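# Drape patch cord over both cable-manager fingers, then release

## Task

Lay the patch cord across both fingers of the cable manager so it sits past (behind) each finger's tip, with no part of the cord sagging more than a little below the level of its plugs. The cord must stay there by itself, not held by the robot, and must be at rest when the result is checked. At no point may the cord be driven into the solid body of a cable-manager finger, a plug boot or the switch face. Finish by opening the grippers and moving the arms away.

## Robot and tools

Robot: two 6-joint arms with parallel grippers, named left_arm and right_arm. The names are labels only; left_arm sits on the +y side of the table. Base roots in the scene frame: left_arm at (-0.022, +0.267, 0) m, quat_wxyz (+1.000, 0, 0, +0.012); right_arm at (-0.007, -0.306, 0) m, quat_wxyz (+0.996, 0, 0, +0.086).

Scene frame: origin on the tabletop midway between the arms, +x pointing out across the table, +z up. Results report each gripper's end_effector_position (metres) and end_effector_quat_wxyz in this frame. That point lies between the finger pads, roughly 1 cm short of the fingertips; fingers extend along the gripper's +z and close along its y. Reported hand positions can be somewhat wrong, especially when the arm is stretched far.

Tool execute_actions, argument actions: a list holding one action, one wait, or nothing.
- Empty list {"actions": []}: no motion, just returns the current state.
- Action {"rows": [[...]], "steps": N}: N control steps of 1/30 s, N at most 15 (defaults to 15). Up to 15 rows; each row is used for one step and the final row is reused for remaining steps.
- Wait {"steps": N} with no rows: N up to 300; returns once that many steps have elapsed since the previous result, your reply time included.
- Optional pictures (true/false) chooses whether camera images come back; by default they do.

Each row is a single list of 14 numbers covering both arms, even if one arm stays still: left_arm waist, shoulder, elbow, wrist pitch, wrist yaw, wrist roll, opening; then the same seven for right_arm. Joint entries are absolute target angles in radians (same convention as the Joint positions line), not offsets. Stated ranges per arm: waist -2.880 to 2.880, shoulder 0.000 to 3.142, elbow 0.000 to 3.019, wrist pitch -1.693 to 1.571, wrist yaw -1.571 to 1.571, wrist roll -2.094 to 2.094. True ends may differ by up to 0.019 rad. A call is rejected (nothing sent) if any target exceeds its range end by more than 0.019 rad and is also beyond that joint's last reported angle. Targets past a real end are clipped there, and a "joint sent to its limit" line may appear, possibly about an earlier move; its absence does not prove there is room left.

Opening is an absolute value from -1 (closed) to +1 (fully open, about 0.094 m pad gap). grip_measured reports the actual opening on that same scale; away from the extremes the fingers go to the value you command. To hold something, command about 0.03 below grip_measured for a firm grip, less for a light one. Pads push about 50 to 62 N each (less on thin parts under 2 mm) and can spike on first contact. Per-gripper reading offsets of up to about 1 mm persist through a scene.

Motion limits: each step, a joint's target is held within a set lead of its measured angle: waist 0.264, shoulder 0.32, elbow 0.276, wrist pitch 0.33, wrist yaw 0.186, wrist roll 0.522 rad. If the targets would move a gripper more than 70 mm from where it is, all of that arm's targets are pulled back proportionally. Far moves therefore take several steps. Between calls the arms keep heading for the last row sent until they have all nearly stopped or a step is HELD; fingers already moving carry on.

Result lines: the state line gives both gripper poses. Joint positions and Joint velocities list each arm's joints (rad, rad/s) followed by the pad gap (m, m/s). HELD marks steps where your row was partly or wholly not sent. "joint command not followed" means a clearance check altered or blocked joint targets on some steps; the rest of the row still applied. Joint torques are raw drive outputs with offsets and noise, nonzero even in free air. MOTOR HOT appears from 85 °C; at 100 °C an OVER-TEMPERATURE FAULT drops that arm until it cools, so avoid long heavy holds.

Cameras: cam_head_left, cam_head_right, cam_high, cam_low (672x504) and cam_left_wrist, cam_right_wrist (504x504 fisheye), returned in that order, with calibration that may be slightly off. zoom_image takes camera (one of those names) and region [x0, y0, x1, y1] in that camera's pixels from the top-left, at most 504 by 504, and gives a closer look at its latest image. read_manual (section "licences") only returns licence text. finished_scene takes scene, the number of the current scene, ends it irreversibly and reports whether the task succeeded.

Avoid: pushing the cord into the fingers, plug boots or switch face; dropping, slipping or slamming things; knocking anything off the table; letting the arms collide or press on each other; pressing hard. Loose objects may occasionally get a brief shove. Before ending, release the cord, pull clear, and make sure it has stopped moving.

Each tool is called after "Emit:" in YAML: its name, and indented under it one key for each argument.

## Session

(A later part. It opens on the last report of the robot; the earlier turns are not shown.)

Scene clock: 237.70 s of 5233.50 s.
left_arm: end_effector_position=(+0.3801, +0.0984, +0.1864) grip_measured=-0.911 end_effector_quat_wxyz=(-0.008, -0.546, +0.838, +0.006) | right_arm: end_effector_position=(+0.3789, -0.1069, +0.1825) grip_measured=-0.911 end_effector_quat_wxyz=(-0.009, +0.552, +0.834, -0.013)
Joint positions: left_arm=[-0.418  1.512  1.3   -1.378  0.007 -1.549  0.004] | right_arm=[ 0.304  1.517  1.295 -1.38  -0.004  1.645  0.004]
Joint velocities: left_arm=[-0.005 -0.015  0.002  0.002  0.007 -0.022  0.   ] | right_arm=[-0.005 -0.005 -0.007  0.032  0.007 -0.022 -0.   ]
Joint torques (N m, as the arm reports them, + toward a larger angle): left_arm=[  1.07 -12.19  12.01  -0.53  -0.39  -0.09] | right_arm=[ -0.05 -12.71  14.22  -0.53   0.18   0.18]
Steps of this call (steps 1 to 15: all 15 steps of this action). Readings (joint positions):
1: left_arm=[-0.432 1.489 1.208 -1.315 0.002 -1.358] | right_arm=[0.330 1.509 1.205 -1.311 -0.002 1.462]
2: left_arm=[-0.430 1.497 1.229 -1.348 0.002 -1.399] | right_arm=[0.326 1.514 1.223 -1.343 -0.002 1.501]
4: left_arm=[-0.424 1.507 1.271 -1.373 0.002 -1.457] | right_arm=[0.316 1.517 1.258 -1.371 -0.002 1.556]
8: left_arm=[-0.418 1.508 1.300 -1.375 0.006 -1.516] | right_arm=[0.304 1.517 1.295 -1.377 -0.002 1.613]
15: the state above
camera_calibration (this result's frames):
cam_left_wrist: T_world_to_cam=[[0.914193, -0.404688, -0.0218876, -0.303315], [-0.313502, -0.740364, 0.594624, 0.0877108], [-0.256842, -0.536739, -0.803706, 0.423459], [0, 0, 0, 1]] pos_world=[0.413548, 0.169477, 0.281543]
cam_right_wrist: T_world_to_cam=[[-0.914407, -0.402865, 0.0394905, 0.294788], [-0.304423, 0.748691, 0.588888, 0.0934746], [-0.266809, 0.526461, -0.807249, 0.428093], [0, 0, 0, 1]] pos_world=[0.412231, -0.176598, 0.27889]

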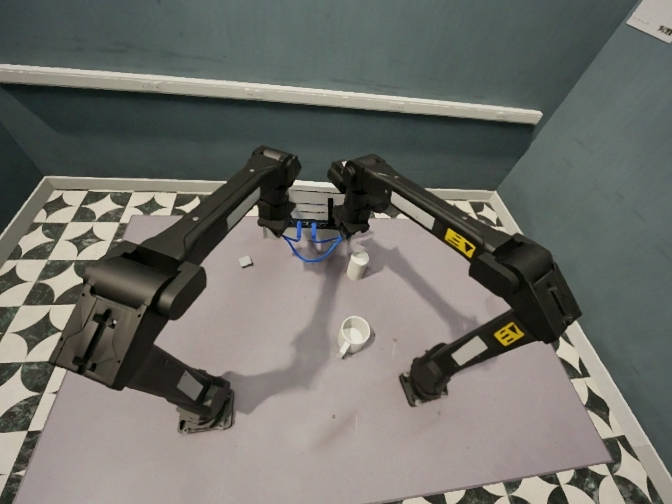

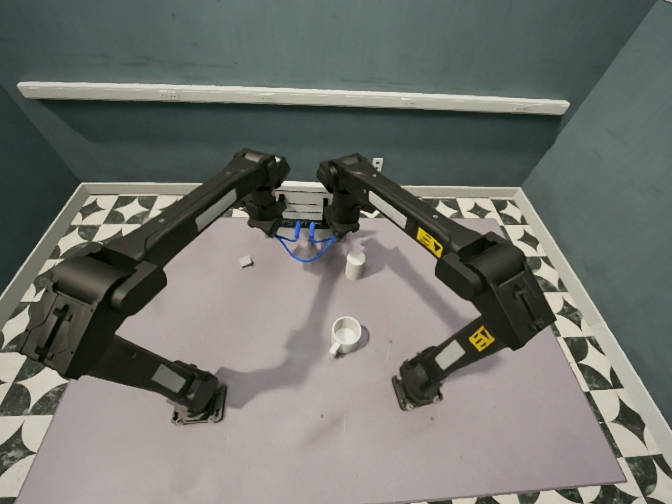

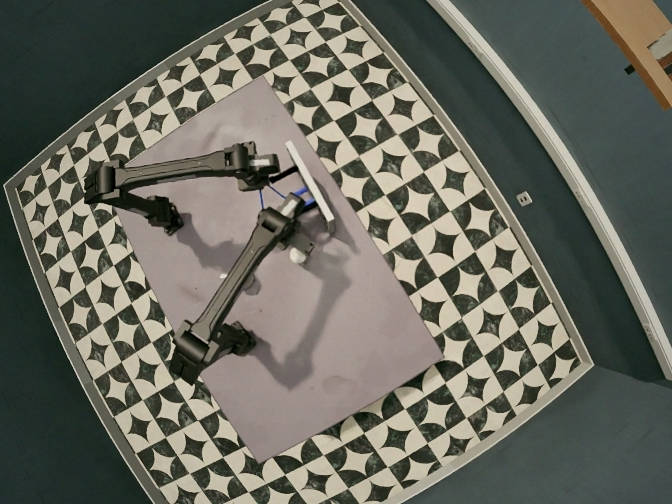

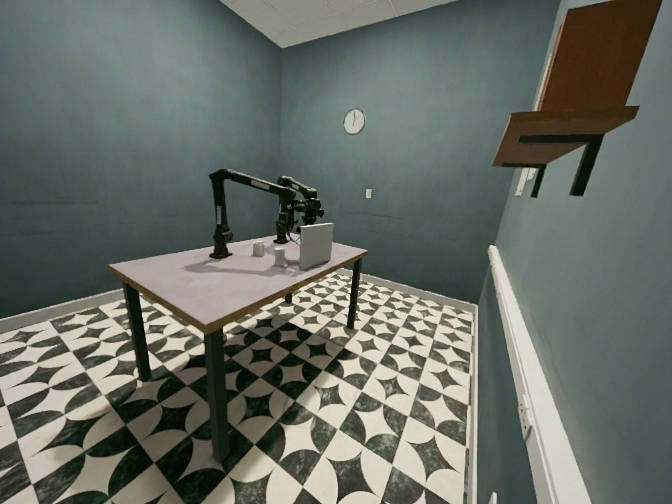

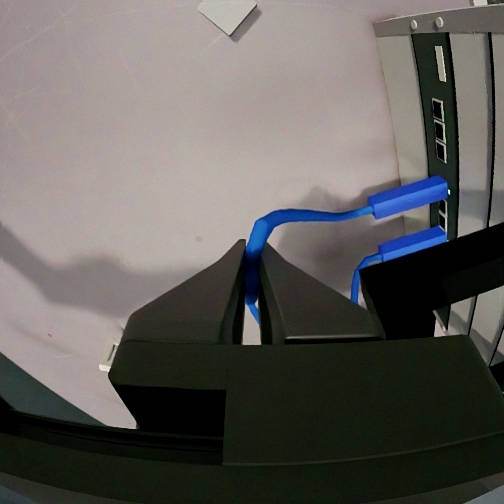

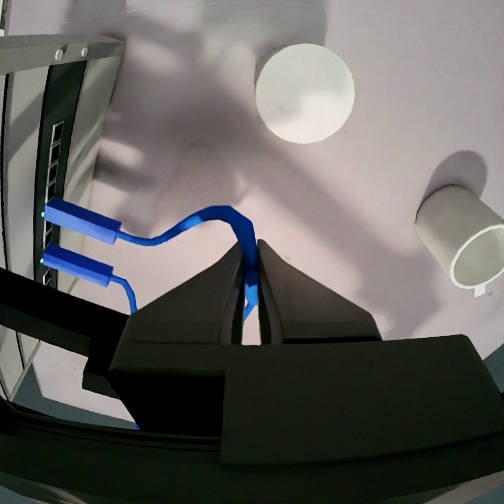

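Emit:
execute_actions:
  actions:
    - {"rows":[[-0.41,1.523,1.42,-1.465,0,-1.58,-0.935,0.304,1.529,1.425,-1.467,0,1.675,-0.935]],"steps":8}
  pictures: false

Emit:
execute_actions:
  actions:
    - {"rows":[[-0.413,1.534,1.50,-1.53,0,-1.59,-0.935,0.308,1.541,1.51,-1.53,0,1.68,-0.935]],"steps":8}
  pictures: false

Emit:
execute_actions:
  actions:
    - {"rows":[[-0.417,1.545,1.585,-1.594,0,-1.593,-0.935,0.311,1.553,1.594,-1.596,0,1.683,-0.935]],"steps":15}

Scene clock: 261.47 s of 5233.50 s.
left_arm: end_effector_position=(+0.3877, +0.0943, +0.1970) grip_measured=-0.911 end_effector_quat_wxyz=(-0.015, -0.550, +0.835, +0.012) | right_arm: end_effector_position=(+0.3857, -0.1013, +0.2001) grip_measured=-0.911 end_effector_quat_wxyz=(-0.011, +0.555, +0.831, -0.013)
Joint positions: left_arm=[-0.418  1.539  1.359 -1.427  0.012 -1.56   0.004] | right_arm=[ 0.307  1.532  1.359 -1.431 -0.007  1.657  0.004]
Joint velocities: left_arm=[-0.015  0.005 -0.002 -0.042  0.051  0.051  0.001] | right_arm=[ 0.015 -0.005  0.002 -0.022 -0.037 -0.051 -0.   ]
Joint torques (N m, as the arm reports them, + toward a larger angle): left_arm=[  0.61 -13.86  13.76  -1.24  -0.54  -0.21] | right_arm=[ -0.19 -15.02  15.29  -0.84   0.34   0.2 ]
Steps of this call (steps 1 to 15: the robot went on to your last target; steps 16 to 180: nothing new was sent; then 17.50 s passed at rest; steps 181 to 188: all 8 steps of this action). Readings (joint positions):
181: left_arm=[-0.418 1.514 1.308 -1.393 0.007 -1.559] | right_arm=[0.304 1.519 1.302 -1.394 -0.004 1.654]
182: left_arm=[-0.418 1.521 1.322 -1.411 0.010 -1.559] | right_arm=[0.304 1.524 1.314 -1.415 -0.005 1.655]
184: left_arm=[-0.418 1.534 1.348 -1.421 0.012 -1.559] | right_arm=[0.305 1.531 1.339 -1.430 -0.006 1.656]
188: the state above

Scene clock: 261.73 s of 5233.50 s.
left_arm: end_effector_position=(+0.3949, +0.0891, +0.2084) grip_measured=-0.911 end_effector_quat_wxyz=(-0.023, -0.552, +0.833, +0.019) | right_arm: end_effector_position=(+0.3934, -0.0917, +0.2150) grip_measured=-0.911 end_effector_quat_wxyz=(-0.015, +0.553, +0.833, -0.016)
Joint positions: left_arm=[-0.421  1.57   1.424 -1.482  0.017 -1.567  0.004] | right_arm=[ 0.317  1.561  1.432 -1.485 -0.011  1.661  0.004]
Joint velocities: left_arm=[-0.005  0.015  0.007 -0.061 -0.051  0.007 -0.   ] | right_arm=[-0.005 -0.005 -0.002 -0.037 -0.037  0.037 -0.   ]
Joint torques (N m, as the arm reports them, + toward a larger angle): left_arm=[  0.4  -15.21  14.78  -1.4   -0.75  -0.15] | right_arm=[ -0.43 -15.61  16.62  -1.28   0.49   0.24]
Steps of this call (steps 1 to 8: all 8 steps of this action). Readings (joint positions):
1: left_arm=[-0.418 1.542 1.368 -1.443 0.013 -1.561] | right_arm=[0.308 1.535 1.367 -1.446 -0.007 1.658]
2: left_arm=[-0.419 1.550 1.384 -1.463 0.015 -1.563] | right_arm=[0.309 1.542 1.383 -1.467 -0.009 1.659]
4: left_arm=[-0.420 1.563 1.413 -1.474 0.016 -1.565] | right_arm=[0.312 1.555 1.414 -1.479 -0.011 1.660]
8: the state above

Scene clock: 262.23 s of 5233.50 s.
left_arm: end_effector_position=(+0.4011, +0.0835, +0.2255) grip_measured=-0.911 end_effector_quat_wxyz=(-0.027, -0.553, +0.832, +0.024) | right_arm: end_effector_position=(+0.3990, -0.0846, +0.2244) grip_measured=-0.911 end_effector_quat_wxyz=(-0.023, +0.552, +0.833, -0.027)
Joint positions: left_arm=[-0.426  1.593  1.496 -1.544  0.019 -1.574  0.004] | right_arm=[ 0.323  1.597  1.498 -1.541 -0.015  1.663  0.004]
Joint velocities: left_arm=[-0.005 -0.005  0.007  0.007 -0.022 -0.037  0.   ] | right_arm=[-0.005 -0.005 -0.007 -0.027  0.037 -0.037  0.   ]
Joint torques (N m, as the arm reports them, + toward a larger angle): left_arm=[  0.46 -16.85  15.94  -1.68  -0.84  -0.13] | right_arm=[  0.09 -17.85  18.35  -1.63   0.64   0.26]
Steps of this call (steps 1 to 15: all 15 steps of this action). Readings (joint positions):
1: left_arm=[-0.421 1.573 1.433 -1.498 0.017 -1.568] | right_arm=[0.317 1.565 1.440 -1.501 -0.011 1.661]
2: left_arm=[-0.422 1.580 1.450 -1.520 0.017 -1.568] | right_arm=[0.318 1.573 1.455 -1.519 -0.015 1.662]
4: left_arm=[-0.422 1.589 1.484 -1.538 0.017 -1.570] | right_arm=[0.321 1.590 1.484 -1.532 -0.015 1.662]
8: left_arm=[-0.426 1.593 1.496 -1.544 0.019 -1.572] | right_arm=[0.323 1.596 1.498 -1.540 -0.015 1.663]
15: the state above
camera_calibration (this result's frames):
cam_left_wrist: T_world_to_cam=[[0.918775, -0.388018, -0.0727611, -0.319456], [-0.269446, -0.751044, 0.60277, 0.0414121], [-0.288533, -0.534205, -0.794591, 0.462728], [0, 0, 0, 1]] pos_world=[0.438179, 0.154339, 0.319474]
cam_right_wrist: T_world_to_cam=[[-0.912315, -0.401842, 0.0787681, 0.310891], [-0.280863, 0.754039, 0.593751, 0.0481578], [-0.297988, 0.519565, -0.800784, 0.46599], [0, 0, 0, 1]] pos_world=[0.436016, -0.153496, 0.320075]

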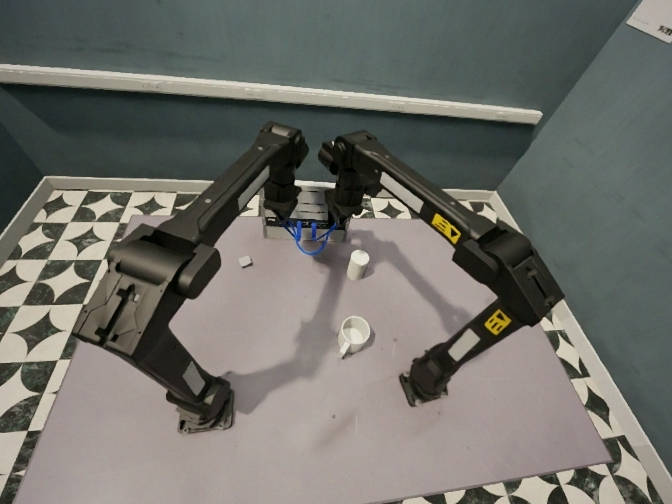

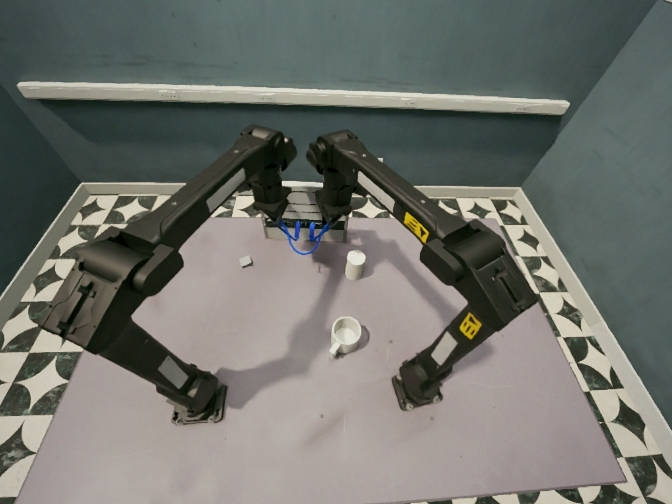

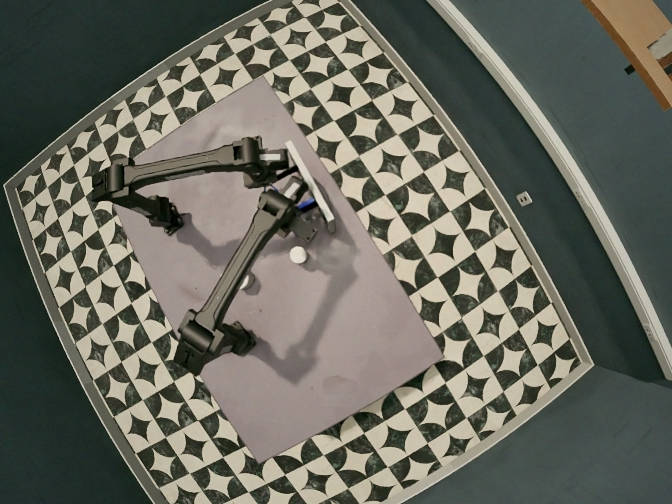

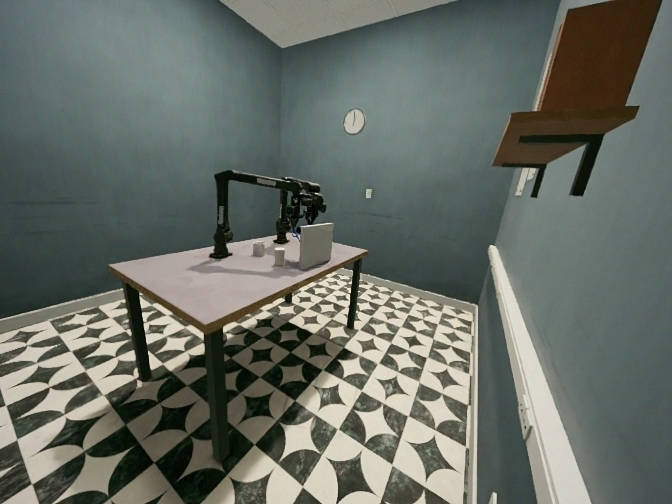

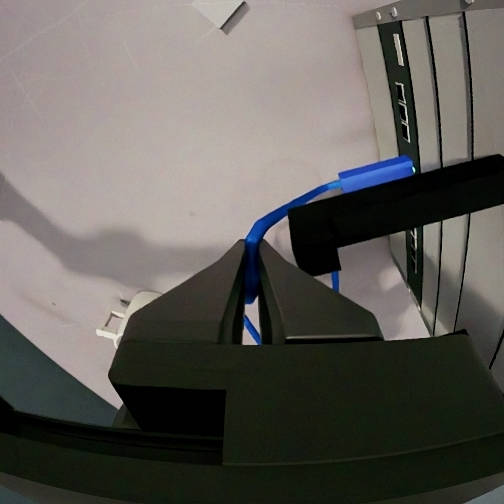

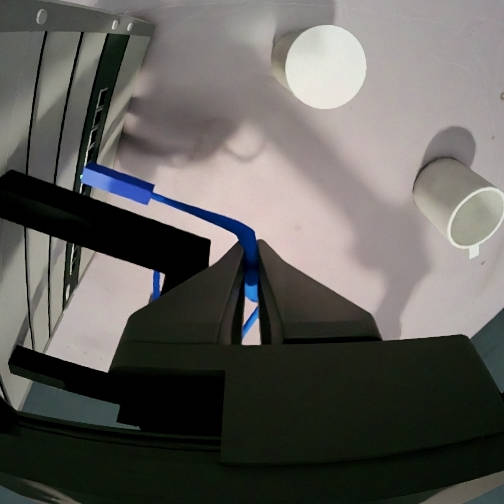

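Emit:
execute_actions:
  actions:
    - {"rows":[[-0.41,1.54,1.38,-1.42,0,-1.6,-0.935,0.31,1.545,1.39,-1.42,0,1.68,-0.935]],"steps":10}
  pictures: false

Emit:
execute_actions:
  actions:
    - {"rows":[[-0.393,1.565,1.27,-1.28,0,-1.645,-0.935,0.314,1.575,1.295,-1.29,0,1.70,-0.935]],"steps":8}
  pictures: false

Emit:
execute_actions:
  actions:
    - {"rows":[[-0.376,1.595,1.16,-1.135,0,-1.69,-0.935,0.318,1.61,1.2,-1.16,0,1.725,-0.935]],"steps":8}
  pictures: false

Emit:
execute_actions:
  actions:
    - {"rows":[[-0.355,1.628,1.049,-0.98,0,-1.736,-0.935,0.322,1.646,1.103,-1.015,0,1.75,-0.935]],"steps":15}

Scene clock: 326.07 s of 5233.50 s.
left_arm: end_effector_position=(+0.3919, +0.0913, +0.1989) grip_measured=-0.911 end_effector_quat_wxyz=(-0.012, -0.559, +0.829, +0.015) | right_arm: end_effector_position=(+0.3929, -0.0927, +0.1944) grip_measured=-0.911 end_effector_quat_wxyz=(-0.013, +0.555, +0.831, -0.021)
Joint positions: left_arm=[-0.424  1.552  1.379 -1.436  0.004 -1.586  0.004] | right_arm=[ 0.318  1.571  1.389 -1.438 -0.004  1.667  0.004]
Joint velocities: left_arm=[-0.005 -0.044 -0.012  0.037 -0.022 -0.037  0.   ] | right_arm=[-0.005 -0.015 -0.012 -0.012 -0.037  0.007  0.001]
Joint torques (N m, as the arm reports them, + toward a larger angle): left_arm=[  0.94 -13.28   9.1    0.99  -0.28  -0.01] | right_arm=[ -0.8  -15.43   9.78   1.31   0.19   0.17]
Steps of this call (steps 1 to 15: the robot went on to your last target; steps 16 to 230: nothing new was sent; then 55.83 s passed at rest; steps 231 to 240: all 10 steps of this action). Readings (joint positions):
231: left_arm=[-0.426 1.589 1.475 -1.512 0.016 -1.576] | right_arm=[0.323 1.594 1.480 -1.512 -0.013 1.664]
232: left_arm=[-0.426 1.575 1.443 -1.474 0.009 -1.577] | right_arm=[0.323 1.583 1.452 -1.475 -0.009 1.664]
234: left_arm=[-0.424 1.558 1.394 -1.450 0.005 -1.581] | right_arm=[0.320 1.573 1.408 -1.450 -0.005 1.665]
238: left_arm=[-0.424 1.555 1.379 -1.439 0.004 -1.585] | right_arm=[0.318 1.573 1.389 -1.441 -0.004 1.667]
240: the state above

Scene clock: 326.33 s of 5233.50 s.
left_arm: end_effector_position=(+0.3924, +0.1016, +0.1536) grip_measured=-0.911 end_effector_quat_wxyz=(-0.008, -0.584, +0.812, +0.010) | right_arm: end_effector_position=(+0.3926, -0.0929, +0.1615) grip_measured=-0.911 end_effector_quat_wxyz=(-0.005, +0.562, +0.827, -0.006)
Joint positions: left_arm=[-0.403  1.562  1.269 -1.302  0.003 -1.626  0.004] | right_arm=[ 0.318  1.568  1.298 -1.316 -0.002  1.684  0.004]
Joint velocities: left_arm=[ 0.044  0.073 -0.017  0.046  0.007 -0.051  0.   ] | right_arm=[-0.005  0.015  0.002  0.129 -0.051  0.051  0.   ]
Joint torques (N m, as the arm reports them, + toward a larger angle): left_arm=[  0.04 -12.65   8.76   0.94  -0.17  -0.07] | right_arm=[ -0.48 -12.94   9.37   1.31   0.07   0.14]
Steps of this call (steps 1 to 8: all 8 steps of this action). Readings (joint positions):
1: left_arm=[-0.423 1.549 1.363 -1.403 0.004 -1.594] | right_arm=[0.318 1.569 1.376 -1.408 -0.003 1.670]
2: left_arm=[-0.421 1.541 1.337 -1.357 0.003 -1.602] | right_arm=[0.318 1.563 1.355 -1.366 -0.003 1.674]
4: left_arm=[-0.414 1.542 1.295 -1.316 0.003 -1.613] | right_arm=[0.318 1.564 1.321 -1.328 -0.004 1.678]
8: the state above

Scene clock: 326.60 s of 5233.50 s.
left_arm: end_effector_position=(+0.4010, +0.0986, +0.1449) grip_measured=-0.913 end_effector_quat_wxyz=(+0.019, -0.599, +0.800, -0.037) | right_arm: end_effector_position=(+0.3980, -0.0896, +0.1561) grip_measured=-0.914 end_effector_quat_wxyz=(+0.014, +0.569, +0.822, +0.033)
Joint positions: left_arm=[-0.4    1.526  1.202 -1.163  0.008 -1.662  0.004] | right_arm=[ 0.318  1.534  1.242 -1.206 -0.005  1.702  0.004]
Joint velocities: left_arm=[-0.005 -0.005 -0.027  0.007  0.022 -0.125 -0.   ] | right_arm=[-0.015  0.005  0.002 -0.012 -0.037  0.022 -0.   ]
Joint torques (N m, as the arm reports them, + toward a larger angle): left_arm=[ 1.59 -6.41  5.37  1.44 -0.39 -0.12] | right_arm=[ 0.81 -7.59  5.85  2.7   0.21  0.3 ]
Steps of this call (steps 1 to 8: all 8 steps of this action). Readings (joint positions):
1: left_arm=[-0.401 1.563 1.253 -1.267 0.003 -1.634] | right_arm=[0.318 1.567 1.285 -1.290 -0.004 1.688]
2: left_arm=[-0.400 1.548 1.234 -1.227 0.006 -1.640] | right_arm=[0.318 1.552 1.269 -1.259 -0.004 1.691]
4: left_arm=[-0.400 1.531 1.209 -1.177 0.006 -1.652] | right_arm=[0.318 1.538 1.247 -1.217 -0.004 1.698]
8: the state above

Scene clock: 327.10 s of 5233.50 s.
left_arm: end_effector_position=(+0.4075, +0.0947, +0.1399) grip_measured=-0.913 end_effector_quat_wxyz=(+0.044, -0.612, +0.784, -0.090) | right_arm: end_effector_position=(+0.4033, -0.0858, +0.1522) grip_measured=-0.914 end_effector_quat_wxyz=(+0.036, +0.575, +0.814, +0.080)
Joint positions: left_arm=[-0.4    1.482  1.127 -1.017  0.016 -1.702  0.004] | right_arm=[ 0.319  1.493  1.176 -1.079 -0.007  1.722  0.004]
Joint velocities: left_arm=[-0.005 -0.015 -0.007  0.007 -0.007  0.022 -0.001] | right_arm=[ 0.005 -0.005  0.002  0.007 -0.037 -0.022  0.   ]
Joint torques (N m, as the arm reports them, + toward a larger angle): left_arm=[ 2.64 -3.17  4.15  1.67 -0.56 -0.1 ] | right_arm=[ 0.5  -3.8   5.09  2.82  0.23  0.2 ]
Steps of this call (steps 1 to 15: all 15 steps of this action). Readings (joint positions):
1: left_arm=[-0.400 1.523 1.190 -1.144 0.009 -1.667] | right_arm=[0.318 1.531 1.232 -1.190 -0.006 1.703]
2: left_arm=[-0.400 1.510 1.174 -1.111 0.011 -1.674] | right_arm=[0.318 1.520 1.218 -1.161 -0.006 1.706]
4: left_arm=[-0.400 1.495 1.149 -1.061 0.012 -1.684] | right_arm=[0.318 1.505 1.195 -1.116 -0.006 1.711]
8: left_arm=[-0.400 1.484 1.132 -1.026 0.014 -1.696] | right_arm=[0.319 1.495 1.179 -1.086 -0.007 1.717]
15: the state above
camera_calibration (this result's frames):
cam_left_wrist: T_world_to_cam=[[0.952815, -0.235445, 0.191598, -0.392539], [-0.303532, -0.731478, 0.61058, 0.114072], [-0.00360839, -0.639926, -0.768428, 0.292845], [0, 0, 0, 1]] pos_world=[0.409698, 0.178419, 0.230591]
cam_right_wrist: T_world_to_cam=[[-0.926287, -0.339567, -0.163358, 0.367913], [-0.366035, 0.707863, 0.60411, 0.12199], [-0.0895009, 0.619374, -0.779978, 0.331347], [0, 0, 0, 1]] pos_world=[0.415101, -0.166648, 0.24485]

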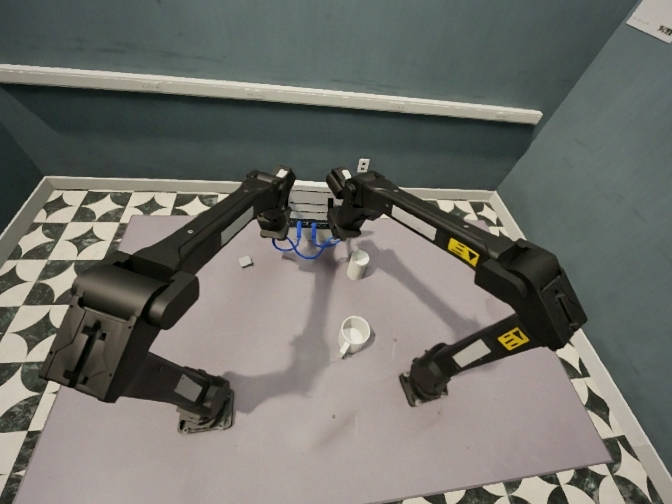

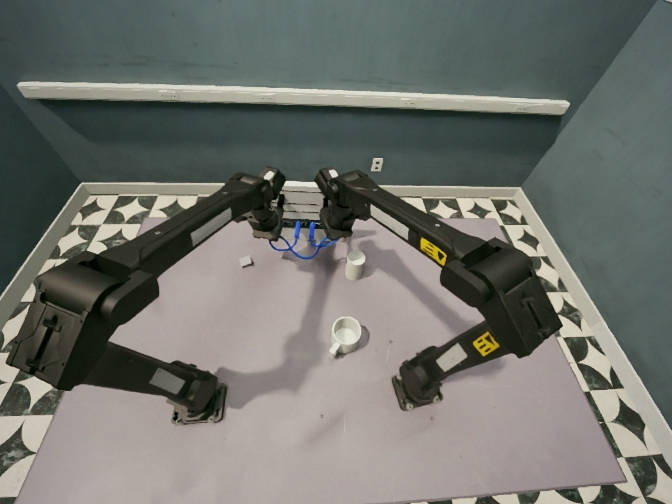

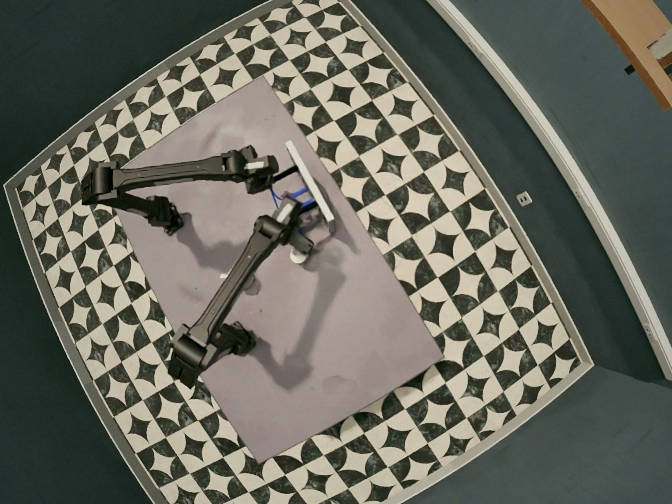

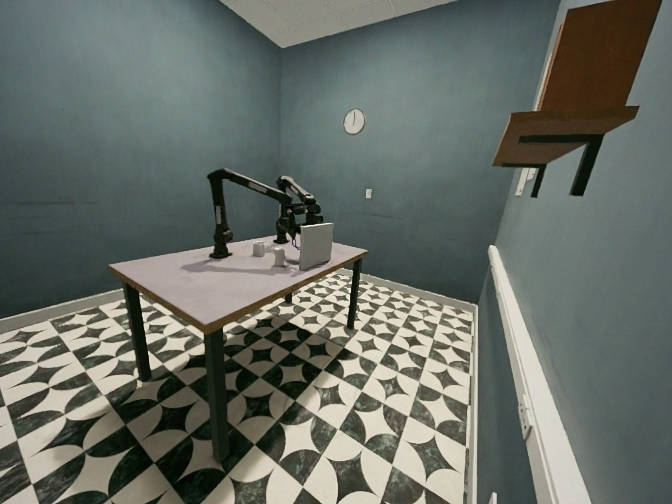

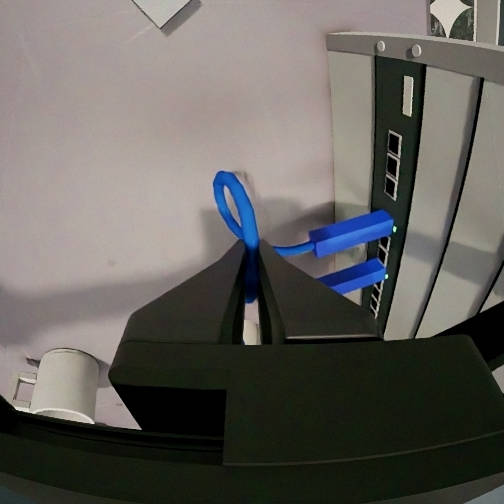

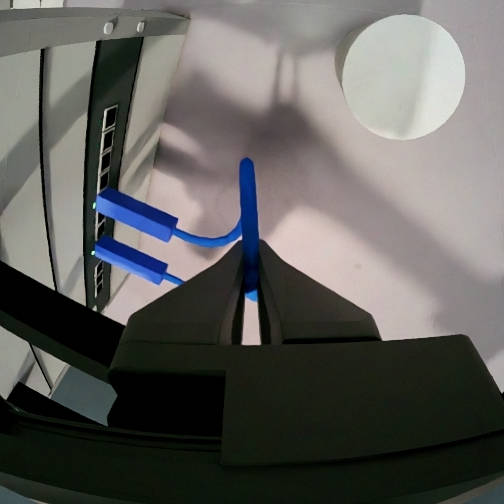

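Emit:
execute_actions:
  actions:
    - {"rows":[[-0.41,1.49,1.36,-1.40,0,-1.7,-0.935,0.32,1.50,1.37,-1.40,0,1.72,-0.935]],"steps":12}
  pictures: false

Emit:
execute_actions:
  actions:
    - {"rows":[[-0.425,1.455,1.194,-1.30,0,-1.75,-0.935,0.36,1.483,1.224,-1.30,0,1.75,-0.935]],"steps":12}
  pictures: false

Emit:
execute_actions:
  actions:
    - {"rows":[[-0.42,1.52,1.095,-1.135,0,-1.77,-0.935,0.36,1.542,1.135,-1.15,0,1.765,-0.935]],"steps":10}
  pictures: false

Emit:
execute_actions:
  actions:
    - {"rows":[[-0.41,1.586,0.996,-0.968,0,-1.79,-0.935,0.36,1.6,1.046,-1.003,0,1.78,-0.935]],"steps":15}

Scene clock: 353.03 s of 5233.50 s.
left_arm: end_effector_position=(+0.3889, +0.0996, +0.2056) grip_measured=-0.913 end_effector_quat_wxyz=(+0.004, -0.613, +0.790, -0.015) | right_arm: end_effector_position=(+0.3819, -0.0977, +0.1949) grip_measured=-0.914 end_effector_quat_wxyz=(-0.000, +0.578, +0.816, +0.003)
Joint positions: left_arm=[-0.407  1.491  1.328 -1.377  0.009 -1.704  0.004] | right_arm=[ 0.32   1.506  1.316 -1.376 -0.003  1.723  0.004]
Joint velocities: left_arm=[-0.005  0.034 -0.007 -0.061  0.022 -0.007  0.   ] | right_arm=[-0.015 -0.005 -0.012  0.002  0.022 -0.051 -0.   ]
Joint torques (N m, as the arm reports them, + toward a larger angle): left_arm=[ -0.51 -11.82  11.56  -0.12  -0.44   0.05] | right_arm=[  1.58 -13.14  14.65  -0.4    0.15   0.06]
Steps of this call (steps 1 to 15: the robot went on to your last target; steps 16 to 240: nothing new was sent; then 17.53 s passed at rest; steps 241 to 252: all 12 steps of this action). Readings (joint positions):
241: left_arm=[-0.401 1.481 1.154 -1.079 0.012 -1.704] | right_arm=[0.319 1.492 1.200 -1.145 -0.005 1.723]
242: left_arm=[-0.401 1.493 1.195 -1.188 0.006 -1.704] | right_arm=[0.319 1.503 1.231 -1.241 -0.004 1.723]
244: left_arm=[-0.401 1.501 1.269 -1.322 0.004 -1.704] | right_arm=[0.319 1.506 1.276 -1.339 -0.003 1.723]
248: left_arm=[-0.402 1.485 1.328 -1.371 0.008 -1.704] | right_arm=[0.320 1.506 1.316 -1.371 -0.003 1.723]
252: the state above

Scene clock: 353.43 s of 5233.50 s.
left_arm: end_effector_position=(+0.3590, +0.1102, +0.1666) grip_measured=-0.913 end_effector_quat_wxyz=(-0.005, -0.624, +0.782, +0.005) | right_arm: end_effector_position=(+0.3574, -0.0899, +0.1650) grip_measured=-0.914 end_effector_quat_wxyz=(-0.005, +0.565, +0.825, -0.008)
Joint positions: left_arm=[-0.413  1.459  1.189 -1.313  0.004 -1.735  0.004] | right_arm=[ 0.363  1.494  1.222 -1.318 -0.002  1.736  0.004]
Joint velocities: left_arm=[ 0.015  0.015  0.002 -0.007 -0.007  0.022 -0.001] | right_arm=[ 0.005 -0.005 -0.012  0.002 -0.022  0.037 -0.   ]
Joint torques (N m, as the arm reports them, + toward a larger angle): left_arm=[ -1.52 -11.37   9.26   0.6   -0.31  -0.11] | right_arm=[  1.5  -12.92   9.86   1.15   0.17   0.2 ]
Steps of this call (steps 1 to 12: all 12 steps of this action). Readings (joint positions):
1: left_arm=[-0.408 1.487 1.308 -1.358 0.007 -1.708] | right_arm=[0.322 1.504 1.305 -1.359 -0.003 1.725]
2: left_arm=[-0.408 1.474 1.275 -1.332 0.006 -1.713] | right_arm=[0.328 1.497 1.284 -1.337 -0.003 1.727]
4: left_arm=[-0.411 1.459 1.216 -1.322 0.005 -1.722] | right_arm=[0.344 1.494 1.247 -1.323 -0.003 1.730]
8: left_arm=[-0.413 1.460 1.189 -1.319 0.005 -1.732] | right_arm=[0.363 1.494 1.222 -1.322 -0.003 1.735]
12: the state above

Scene clock: 353.77 s of 5233.50 s.
left_arm: end_effector_position=(+0.3617, +0.1094, +0.1042) grip_measured=-0.913 end_effector_quat_wxyz=(-0.006, -0.632, +0.775, +0.008) | right_arm: end_effector_position=(+0.3605, -0.0881, +0.1119) grip_measured=-0.914 end_effector_quat_wxyz=(-0.004, +0.571, +0.821, -0.006)
Joint positions: left_arm=[-0.413  1.529  1.092 -1.154  0.003 -1.755  0.004] | right_arm=[ 0.363  1.547  1.136 -1.173 -0.002  1.752  0.004]
Joint velocities: left_arm=[-0.005 -0.005 -0.002  0.032 -0.007 -0.022  0.001] | right_arm=[ 0.005  0.015 -0.017  0.002  0.037 -0.066  0.   ]
Joint torques (N m, as the arm reports them, + toward a larger angle): left_arm=[ -0.77 -12.71   8.4    0.86  -0.23  -0.08] | right_arm=[  0.42 -12.99   8.93   1.54   0.16   0.13]
Steps of this call (steps 1 to 10: all 10 steps of this action). Readings (joint positions):
1: left_arm=[-0.413 1.459 1.175 -1.278 0.003 -1.739] | right_arm=[0.363 1.494 1.211 -1.286 -0.002 1.739]
2: left_arm=[-0.413 1.459 1.156 -1.225 0.003 -1.743] | right_arm=[0.363 1.492 1.194 -1.238 -0.002 1.742]
4: left_arm=[-0.413 1.478 1.123 -1.173 0.003 -1.748] | right_arm=[0.363 1.504 1.163 -1.190 -0.002 1.746]
8: left_arm=[-0.413 1.523 1.094 -1.156 0.003 -1.754] | right_arm=[0.363 1.540 1.137 -1.175 -0.002 1.751]
10: the state above

Scene clock: 354.27 s of 5233.50 s.
left_arm: end_effector_position=(+0.3773, +0.1033, +0.0793) grip_measured=-0.912 end_effector_quat_wxyz=(+0.020, -0.640, +0.767, -0.038) | right_arm: end_effector_position=(+0.3674, -0.0842, +0.0790) grip_measured=-0.914 end_effector_quat_wxyz=(+0.010, +0.578, +0.816, +0.023)
Joint positions: left_arm=[-0.413  1.538  1.027 -0.974  0.001 -1.778  0.004] | right_arm=[ 0.363  1.568  1.063 -1.015 -0.001  1.768  0.004]
Joint velocities: left_arm=[ 0.005 -0.005 -0.002 -0.017 -0.037 -0.037  0.   ] | right_arm=[-0.005 -0.005  0.007 -0.012 -0.007  0.022 -0.001]
Joint torques (N m, as the arm reports them, + toward a larger angle): left_arm=[-0.06 -7.78  5.56  0.64 -0.17 -0.07] | right_arm=[  0.4  -10.09   7.34   0.98   0.09   0.17]
Steps of this call (steps 1 to 15: all 15 steps of this action). Readings (joint positions):
1: left_arm=[-0.413 1.529 1.077 -1.116 0.002 -1.760] | right_arm=[0.363 1.549 1.123 -1.140 -0.002 1.755]
2: left_arm=[-0.413 1.529 1.058 -1.061 0.002 -1.763] | right_arm=[0.363 1.549 1.105 -1.091 -0.002 1.757]
4: left_arm=[-0.413 1.536 1.032 -1.002 0.002 -1.770] | right_arm=[0.363 1.563 1.073 -1.044 -0.002 1.761]
8: left_arm=[-0.413 1.538 1.027 -0.976 0.001 -1.775] | right_arm=[0.363 1.568 1.063 -1.019 -0.001 1.766]
15: the state above
camera_calibration (this result's frames):
cam_left_wrist: T_world_to_cam=[[0.980347, -0.179838, 0.0811063, -0.357499], [-0.191991, -0.775134, 0.60192, 0.111303], [-0.0453798, -0.605662, -0.794427, 0.265903], [0, 0, 0, 1]] pos_world=[0.383909, 0.18303, 0.173241]
cam_right_wrist: T_world_to_cam=[[-0.938455, -0.342981, -0.0408315, 0.317756], [-0.298461, 0.745729, 0.595658, 0.130933], [-0.17385, 0.571185, -0.8022, 0.298781], [0, 0, 0, 1]] pos_world=[0.389221, -0.159315, 0.174666]

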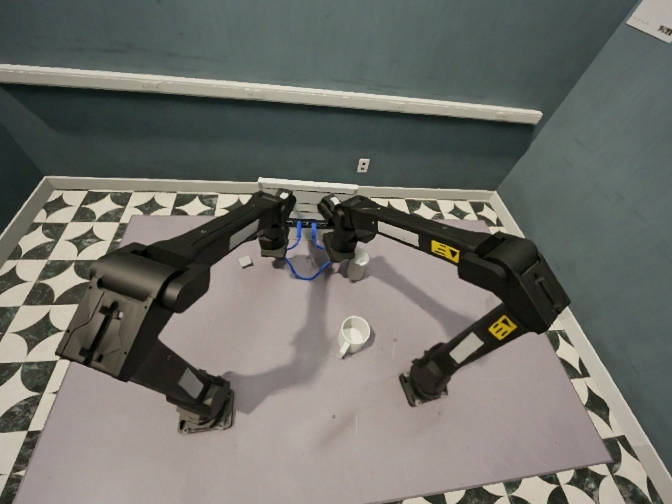

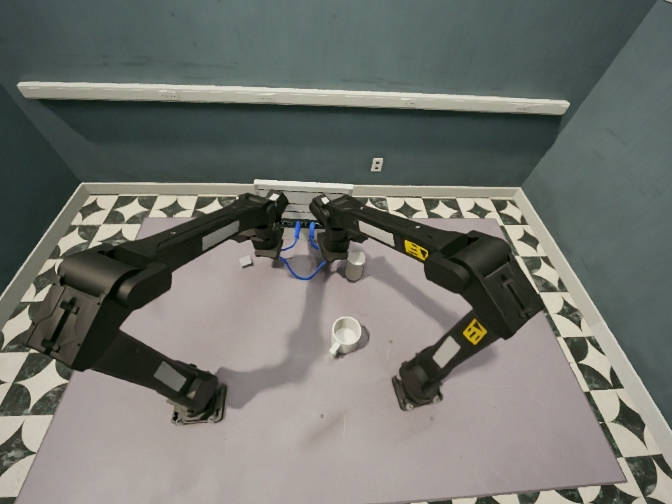

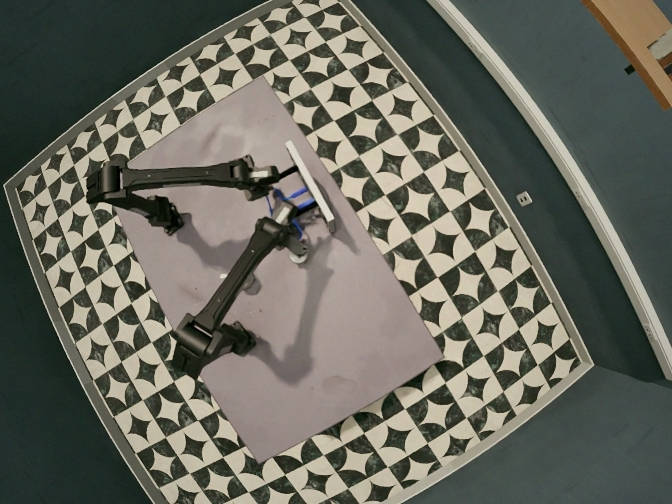

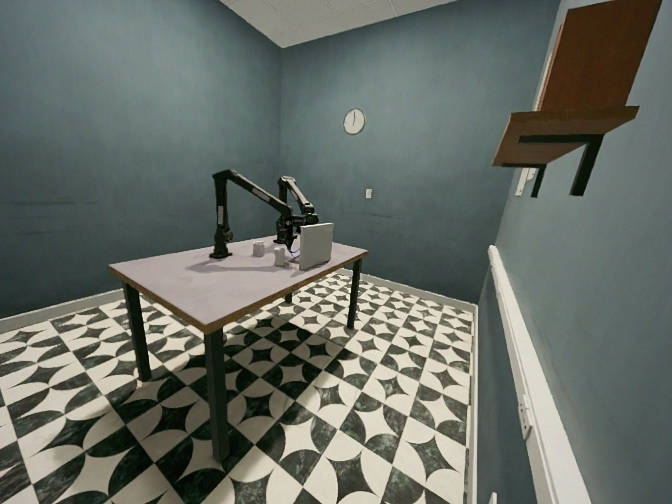

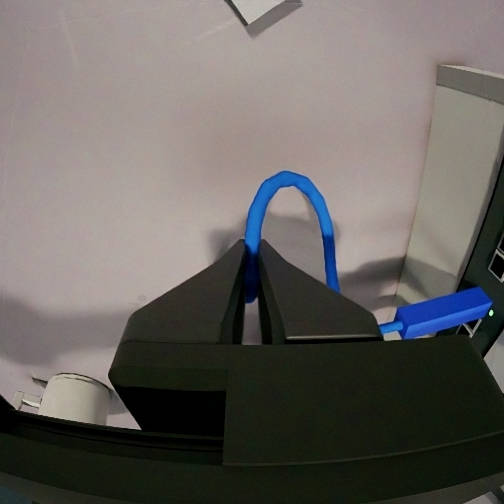

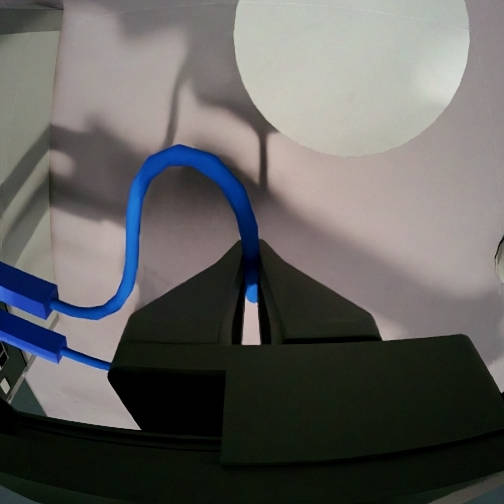

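Emit:
execute_actions:
  actions:
    - {"rows":[[-0.45,1.45,1.0,-1.115,0,-1.82,-0.935,0.398,1.485,1.035,-1.12,0,1.8,-0.935]],"steps":12}
  pictures: false

Emit:
execute_actions:
  actions:
    - {"rows":[[-0.444,1.52,0.918,-0.955,0,-1.82,-0.935,0.398,1.54,0.972,-0.99,0,1.8,-0.935]],"steps":15}
  pictures: false

Emit:
execute_actions:
  actions:
    - {"rows":[[-0.444,1.52,0.918,-0.955,0,-1.82,0,0.398,1.54,0.972,-0.99,0,1.8,0]],"steps":12}
  pictures: false

Emit:
execute_actions:
  actions:
    - {"rows":[[-0.2,1.2,0.8,-1.1,0,-1.82,0,0.1,1.2,0.85,-1.1,0,1.8,0]],"steps":15}
  pictures: false

Emit:
execute_actions:
  actions:
    - {"steps":20}

Scene clock: 372.37 s of 5233.50 s.
left_arm: end_effector_position=(+0.3362, +0.1079, +0.1069) grip_measured=-0.912 end_effector_quat_wxyz=(+0.006, -0.640, +0.768, -0.013) | right_arm: end_effector_position=(+0.3346, -0.0873, +0.1005) grip_measured=-0.914 end_effector_quat_wxyz=(+0.002, +0.571, +0.821, +0.006)
Joint positions: left_arm=[-0.442  1.438  1.    -1.104  0.001 -1.806  0.004] | right_arm=[ 0.399  1.491  1.038 -1.105 -0.001  1.786  0.004]
Joint velocities: left_arm=[ 0.015 -0.005 -0.012  0.002 -0.037 -0.022  0.   ] | right_arm=[-0.015 -0.015 -0.007  0.007 -0.066  0.007 -0.   ]
Joint torques (N m, as the arm reports them, + toward a larger angle): left_arm=[-1.59 -9.66  8.48 -0.28 -0.16 -0.05] | right_arm=[  0.28 -12.41   8.67  -0.08   0.04   0.2 ]
Steps of this call (steps 1 to 15: the robot went on to your last target; steps 16 to 220: nothing new was sent; then 10.37 s passed at rest; steps 221 to 232: all 12 steps of this action). Readings (joint positions):
221: left_arm=[-0.415 1.531 1.027 -0.995 0.001 -1.783] | right_arm=[0.365 1.563 1.063 -1.030 -0.001 1.772]
222: left_arm=[-0.418 1.518 1.021 -1.032 0.001 -1.788] | right_arm=[0.369 1.555 1.058 -1.055 -0.001 1.775]
224: left_arm=[-0.427 1.481 1.004 -1.083 0.001 -1.795] | right_arm=[0.382 1.529 1.043 -1.090 -0.001 1.780]
228: left_arm=[-0.442 1.439 1.000 -1.102 0.001 -1.803] | right_arm=[0.398 1.494 1.038 -1.105 -0.001 1.785]
232: the state above

Scene clock: 372.87 s of 5233.50 s.
left_arm: end_effector_position=(+0.3468, +0.1031, +0.0755) grip_measured=-0.912 end_effector_quat_wxyz=(+0.018, -0.641, +0.767, -0.038) | right_arm: end_effector_position=(+0.3338, -0.0850, +0.0714) grip_measured=-0.914 end_effector_quat_wxyz=(+0.006, +0.569, +0.822, +0.014)
Joint positions: left_arm=[-0.442  1.476  0.946 -0.957  0.001 -1.809  0.004] | right_arm=[ 0.405  1.52   0.984 -1.004  0.     1.788  0.004]
Joint velocities: left_arm=[-0.005 -0.015  0.002  0.007 -0.081  0.037 -0.001] | right_arm=[ 0.005 -0.005 -0.002 -0.017 -0.007  0.066 -0.   ]
Joint torques (N m, as the arm reports them, + toward a larger angle): left_arm=[-0.75 -6.81  5.88  0.52 -0.21 -0.06] | right_arm=[ -0.02 -10.44   7.62   1.22   0.01   0.18]
Steps of this call (steps 1 to 15: all 15 steps of this action). Readings (joint positions):
1: left_arm=[-0.442 1.442 0.989 -1.074 0.001 -1.807] | right_arm=[0.399 1.492 1.029 -1.084 -0.001 1.787]
2: left_arm=[-0.442 1.446 0.974 -1.030 0.001 -1.807] | right_arm=[0.399 1.493 1.018 -1.053 -0.001 1.787]
4: left_arm=[-0.442 1.474 0.946 -0.982 0.002 -1.808] | right_arm=[0.399 1.506 0.996 -1.022 -0.001 1.787]
8: left_arm=[-0.442 1.476 0.946 -0.957 0.001 -1.809] | right_arm=[0.404 1.520 0.984 -1.004 0.000 1.788]
15: the state above

Scene clock: 373.27 s of 5233.50 s.
left_arm: end_effector_position=(+0.3468, +0.1031, +0.0755) grip_measured=-0.002 end_effector_quat_wxyz=(+0.018, -0.641, +0.767, -0.038) | right_arm: end_effector_position=(+0.3338, -0.0850, +0.0714) grip_measured=-0.002 end_effector_quat_wxyz=(+0.006, +0.570, +0.822, +0.014)
Joint positions: left_arm=[-0.442  1.476  0.946 -0.957  0.001 -1.809  0.047] | right_arm=[ 0.405  1.52   0.984 -1.004  0.     1.789  0.047]
Joint velocities: left_arm=[ 0.015 -0.005 -0.002 -0.007 -0.051 -0.022 -0.   ] | right_arm=[ 0.005 -0.005 -0.007  0.002 -0.007  0.051  0.   ]
Joint torques (N m, as the arm reports them, + toward a larger angle): left_arm=[-0.57 -6.98  5.86  0.54 -0.19 -0.05] | right_arm=[  0.43 -10.8    7.55   1.12   0.11   0.17]
Steps of this call (steps 1 to 12: all 12 steps of this action). Readings (joint positions):
1: left_arm=[-0.442 1.476 0.946 -0.957 0.001 -1.809] | right_arm=[0.405 1.520 0.984 -1.004 0.000 1.788]
2: left_arm=[-0.442 1.476 0.946 -0.957 0.001 -1.809] | right_arm=[0.405 1.520 0.984 -1.004 0.000 1.788]
4: left_arm=[-0.442 1.476 0.946 -0.957 0.001 -1.809] | right_arm=[0.405 1.520 0.984 -1.004 0.000 1.789]
8: left_arm=[-0.442 1.476 0.946 -0.957 0.001 -1.809] | right_arm=[0.405 1.520 0.984 -1.004 0.000 1.789]
12: the state above

Scene clock: 373.77 s of 5233.50 s.
left_arm: end_effector_position=(+0.2964, +0.2151, +0.1211) grip_measured=-0.002 end_effector_quat_wxyz=(-0.030, +0.733, -0.678, +0.042) | right_arm: end_effector_position=(+0.3267, -0.2179, +0.1488) grip_measured=-0.002 end_effector_quat_wxyz=(+0.048, +0.690, +0.719, +0.076)
Joint positions: left_arm=[-0.187  1.185  0.806 -1.089 -0.003 -1.811  0.047] | right_arm=[ 0.089  1.171  0.865 -1.084  0.002  1.79   0.047]
Joint velocities: left_arm=[-0.044  0.171  0.022 -0.007  0.022 -0.051 -0.001] | right_arm=[ 0.19   0.181 -0.007  0.007 -0.11  -0.007 -0.001]
Joint torques (N m, as the arm reports them, + toward a larger angle): left_arm=[-0.65 -6.47  8.21  0.09 -0.05 -0.04] | right_arm=[ 0.68 -5.61  8.55  0.2   0.01  0.13]
Steps of this call (steps 1 to 15: all 15 steps of this action). Readings (joint positions):
1: left_arm=[-0.434 1.463 0.939 -0.961 0.004 -1.809] | right_arm=[0.397 1.510 0.977 -1.004 -0.002 1.789]
2: left_arm=[-0.416 1.438 0.918 -0.975 0.005 -1.809] | right_arm=[0.384 1.486 0.964 -1.007 -0.004 1.789]
4: left_arm=[-0.350 1.357 0.866 -1.017 0.005 -1.809] | right_arm=[0.318 1.416 0.927 -1.026 -0.005 1.789]
8: left_arm=[-0.191 1.191 0.807 -1.085 -0.002 -1.810] | right_arm=[0.122 1.247 0.872 -1.070 0.001 1.789]
15: the state above

Scene clock: 374.43 s of 5233.50 s.
left_arm: end_effector_position=(+0.2963, +0.2149, +0.1181) grip_measured=-0.002 end_effector_quat_wxyz=(-0.027, +0.733, -0.679, +0.038) | right_arm: end_effector_position=(+0.3238, -0.2151, +0.1391) grip_measured=-0.002 end_effector_quat_wxyz=(+0.040, +0.687, +0.723, +0.065)
Joint positions: left_arm=[-0.188  1.195  0.806 -1.089 -0.003 -1.811  0.047] | right_arm=[ 0.098  1.193  0.859 -1.084  0.001  1.79   0.047]
Joint velocities: left_arm=[ 0.005 -0.015 -0.017 -0.007 -0.007 -0.007  0.   ] | right_arm=[ 0.015 -0.005 -0.017  0.002 -0.037  0.007  0.001]
Joint torques (N m, as the arm reports them, + toward a larger angle): left_arm=[-1.26 -6.48  8.18  0.   -0.04 -0.05] | right_arm=[ 0.99 -7.06  8.78  0.35  0.    0.15]
Steps of this call (steps 1 to 20: the robot went on to your last target). Readings (joint positions):
1: left_arm=[-0.188 1.190 0.806 -1.089 -0.003 -1.811] | right_arm=[0.094 1.177 0.865 -1.084 0.001 1.790]
2: left_arm=[-0.188 1.194 0.806 -1.089 -0.003 -1.811] | right_arm=[0.098 1.182 0.864 -1.084 0.001 1.790]
4: left_arm=[-0.188 1.195 0.806 -1.089 -0.003 -1.811] | right_arm=[0.098 1.190 0.862 -1.084 0.001 1.790]
8: left_arm=[-0.188 1.195 0.806 -1.089 -0.003 -1.811] | right_arm=[0.098 1.193 0.859 -1.084 0.001 1.790]
20: the state above
camera_calibration (this result's frames):
cam_left_wrist: T_world_to_cam=[[0.993158, 0.0763512, 0.088366, -0.320818], [0.00779751, -0.798341, 0.602156, 0.10467], [0.116521, -0.597347, -0.793473, 0.310768], [0, 0, 0, 1]] pos_world=[0.281595, 0.293694, 0.211908]
cam_right_wrist: T_world_to_cam=[[-0.988277, -0.0609282, -0.139984, 0.325019], [-0.134142, 0.784349, 0.605643, 0.133466], [0.0728954, 0.617321, -0.783327, 0.341599], [0, 0, 0, 1]] pos_world=[0.314211, -0.295757, 0.232248]

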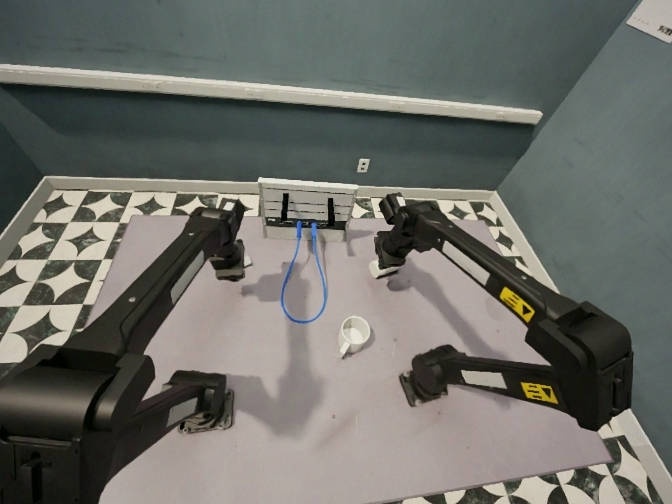

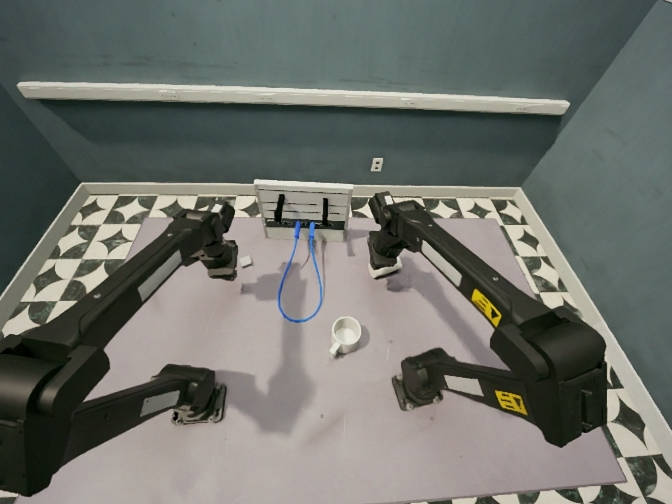

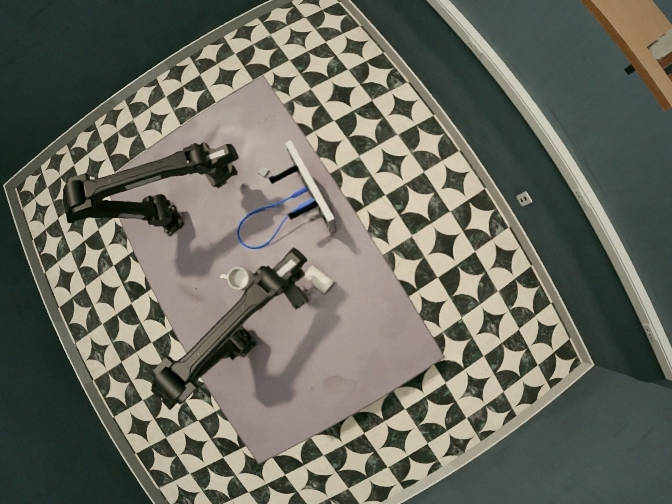

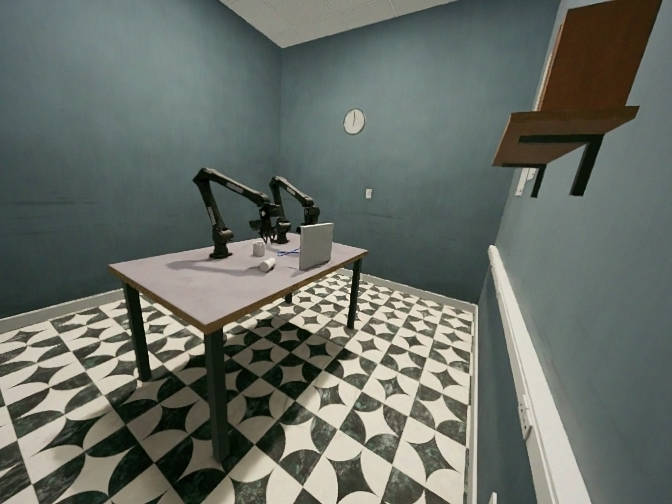

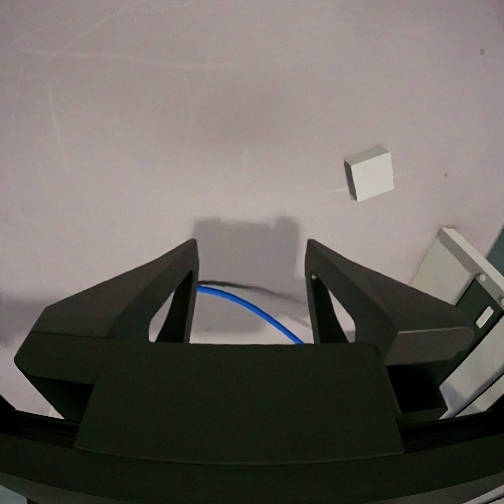

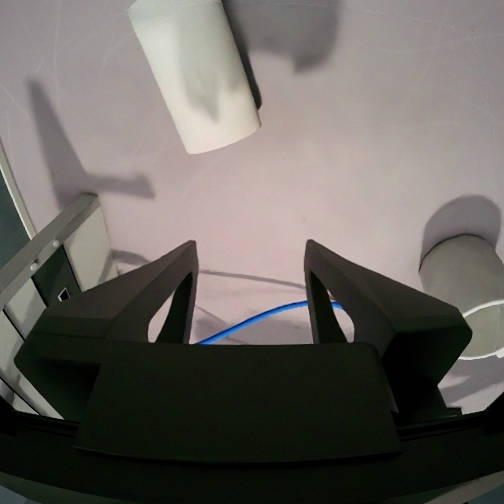

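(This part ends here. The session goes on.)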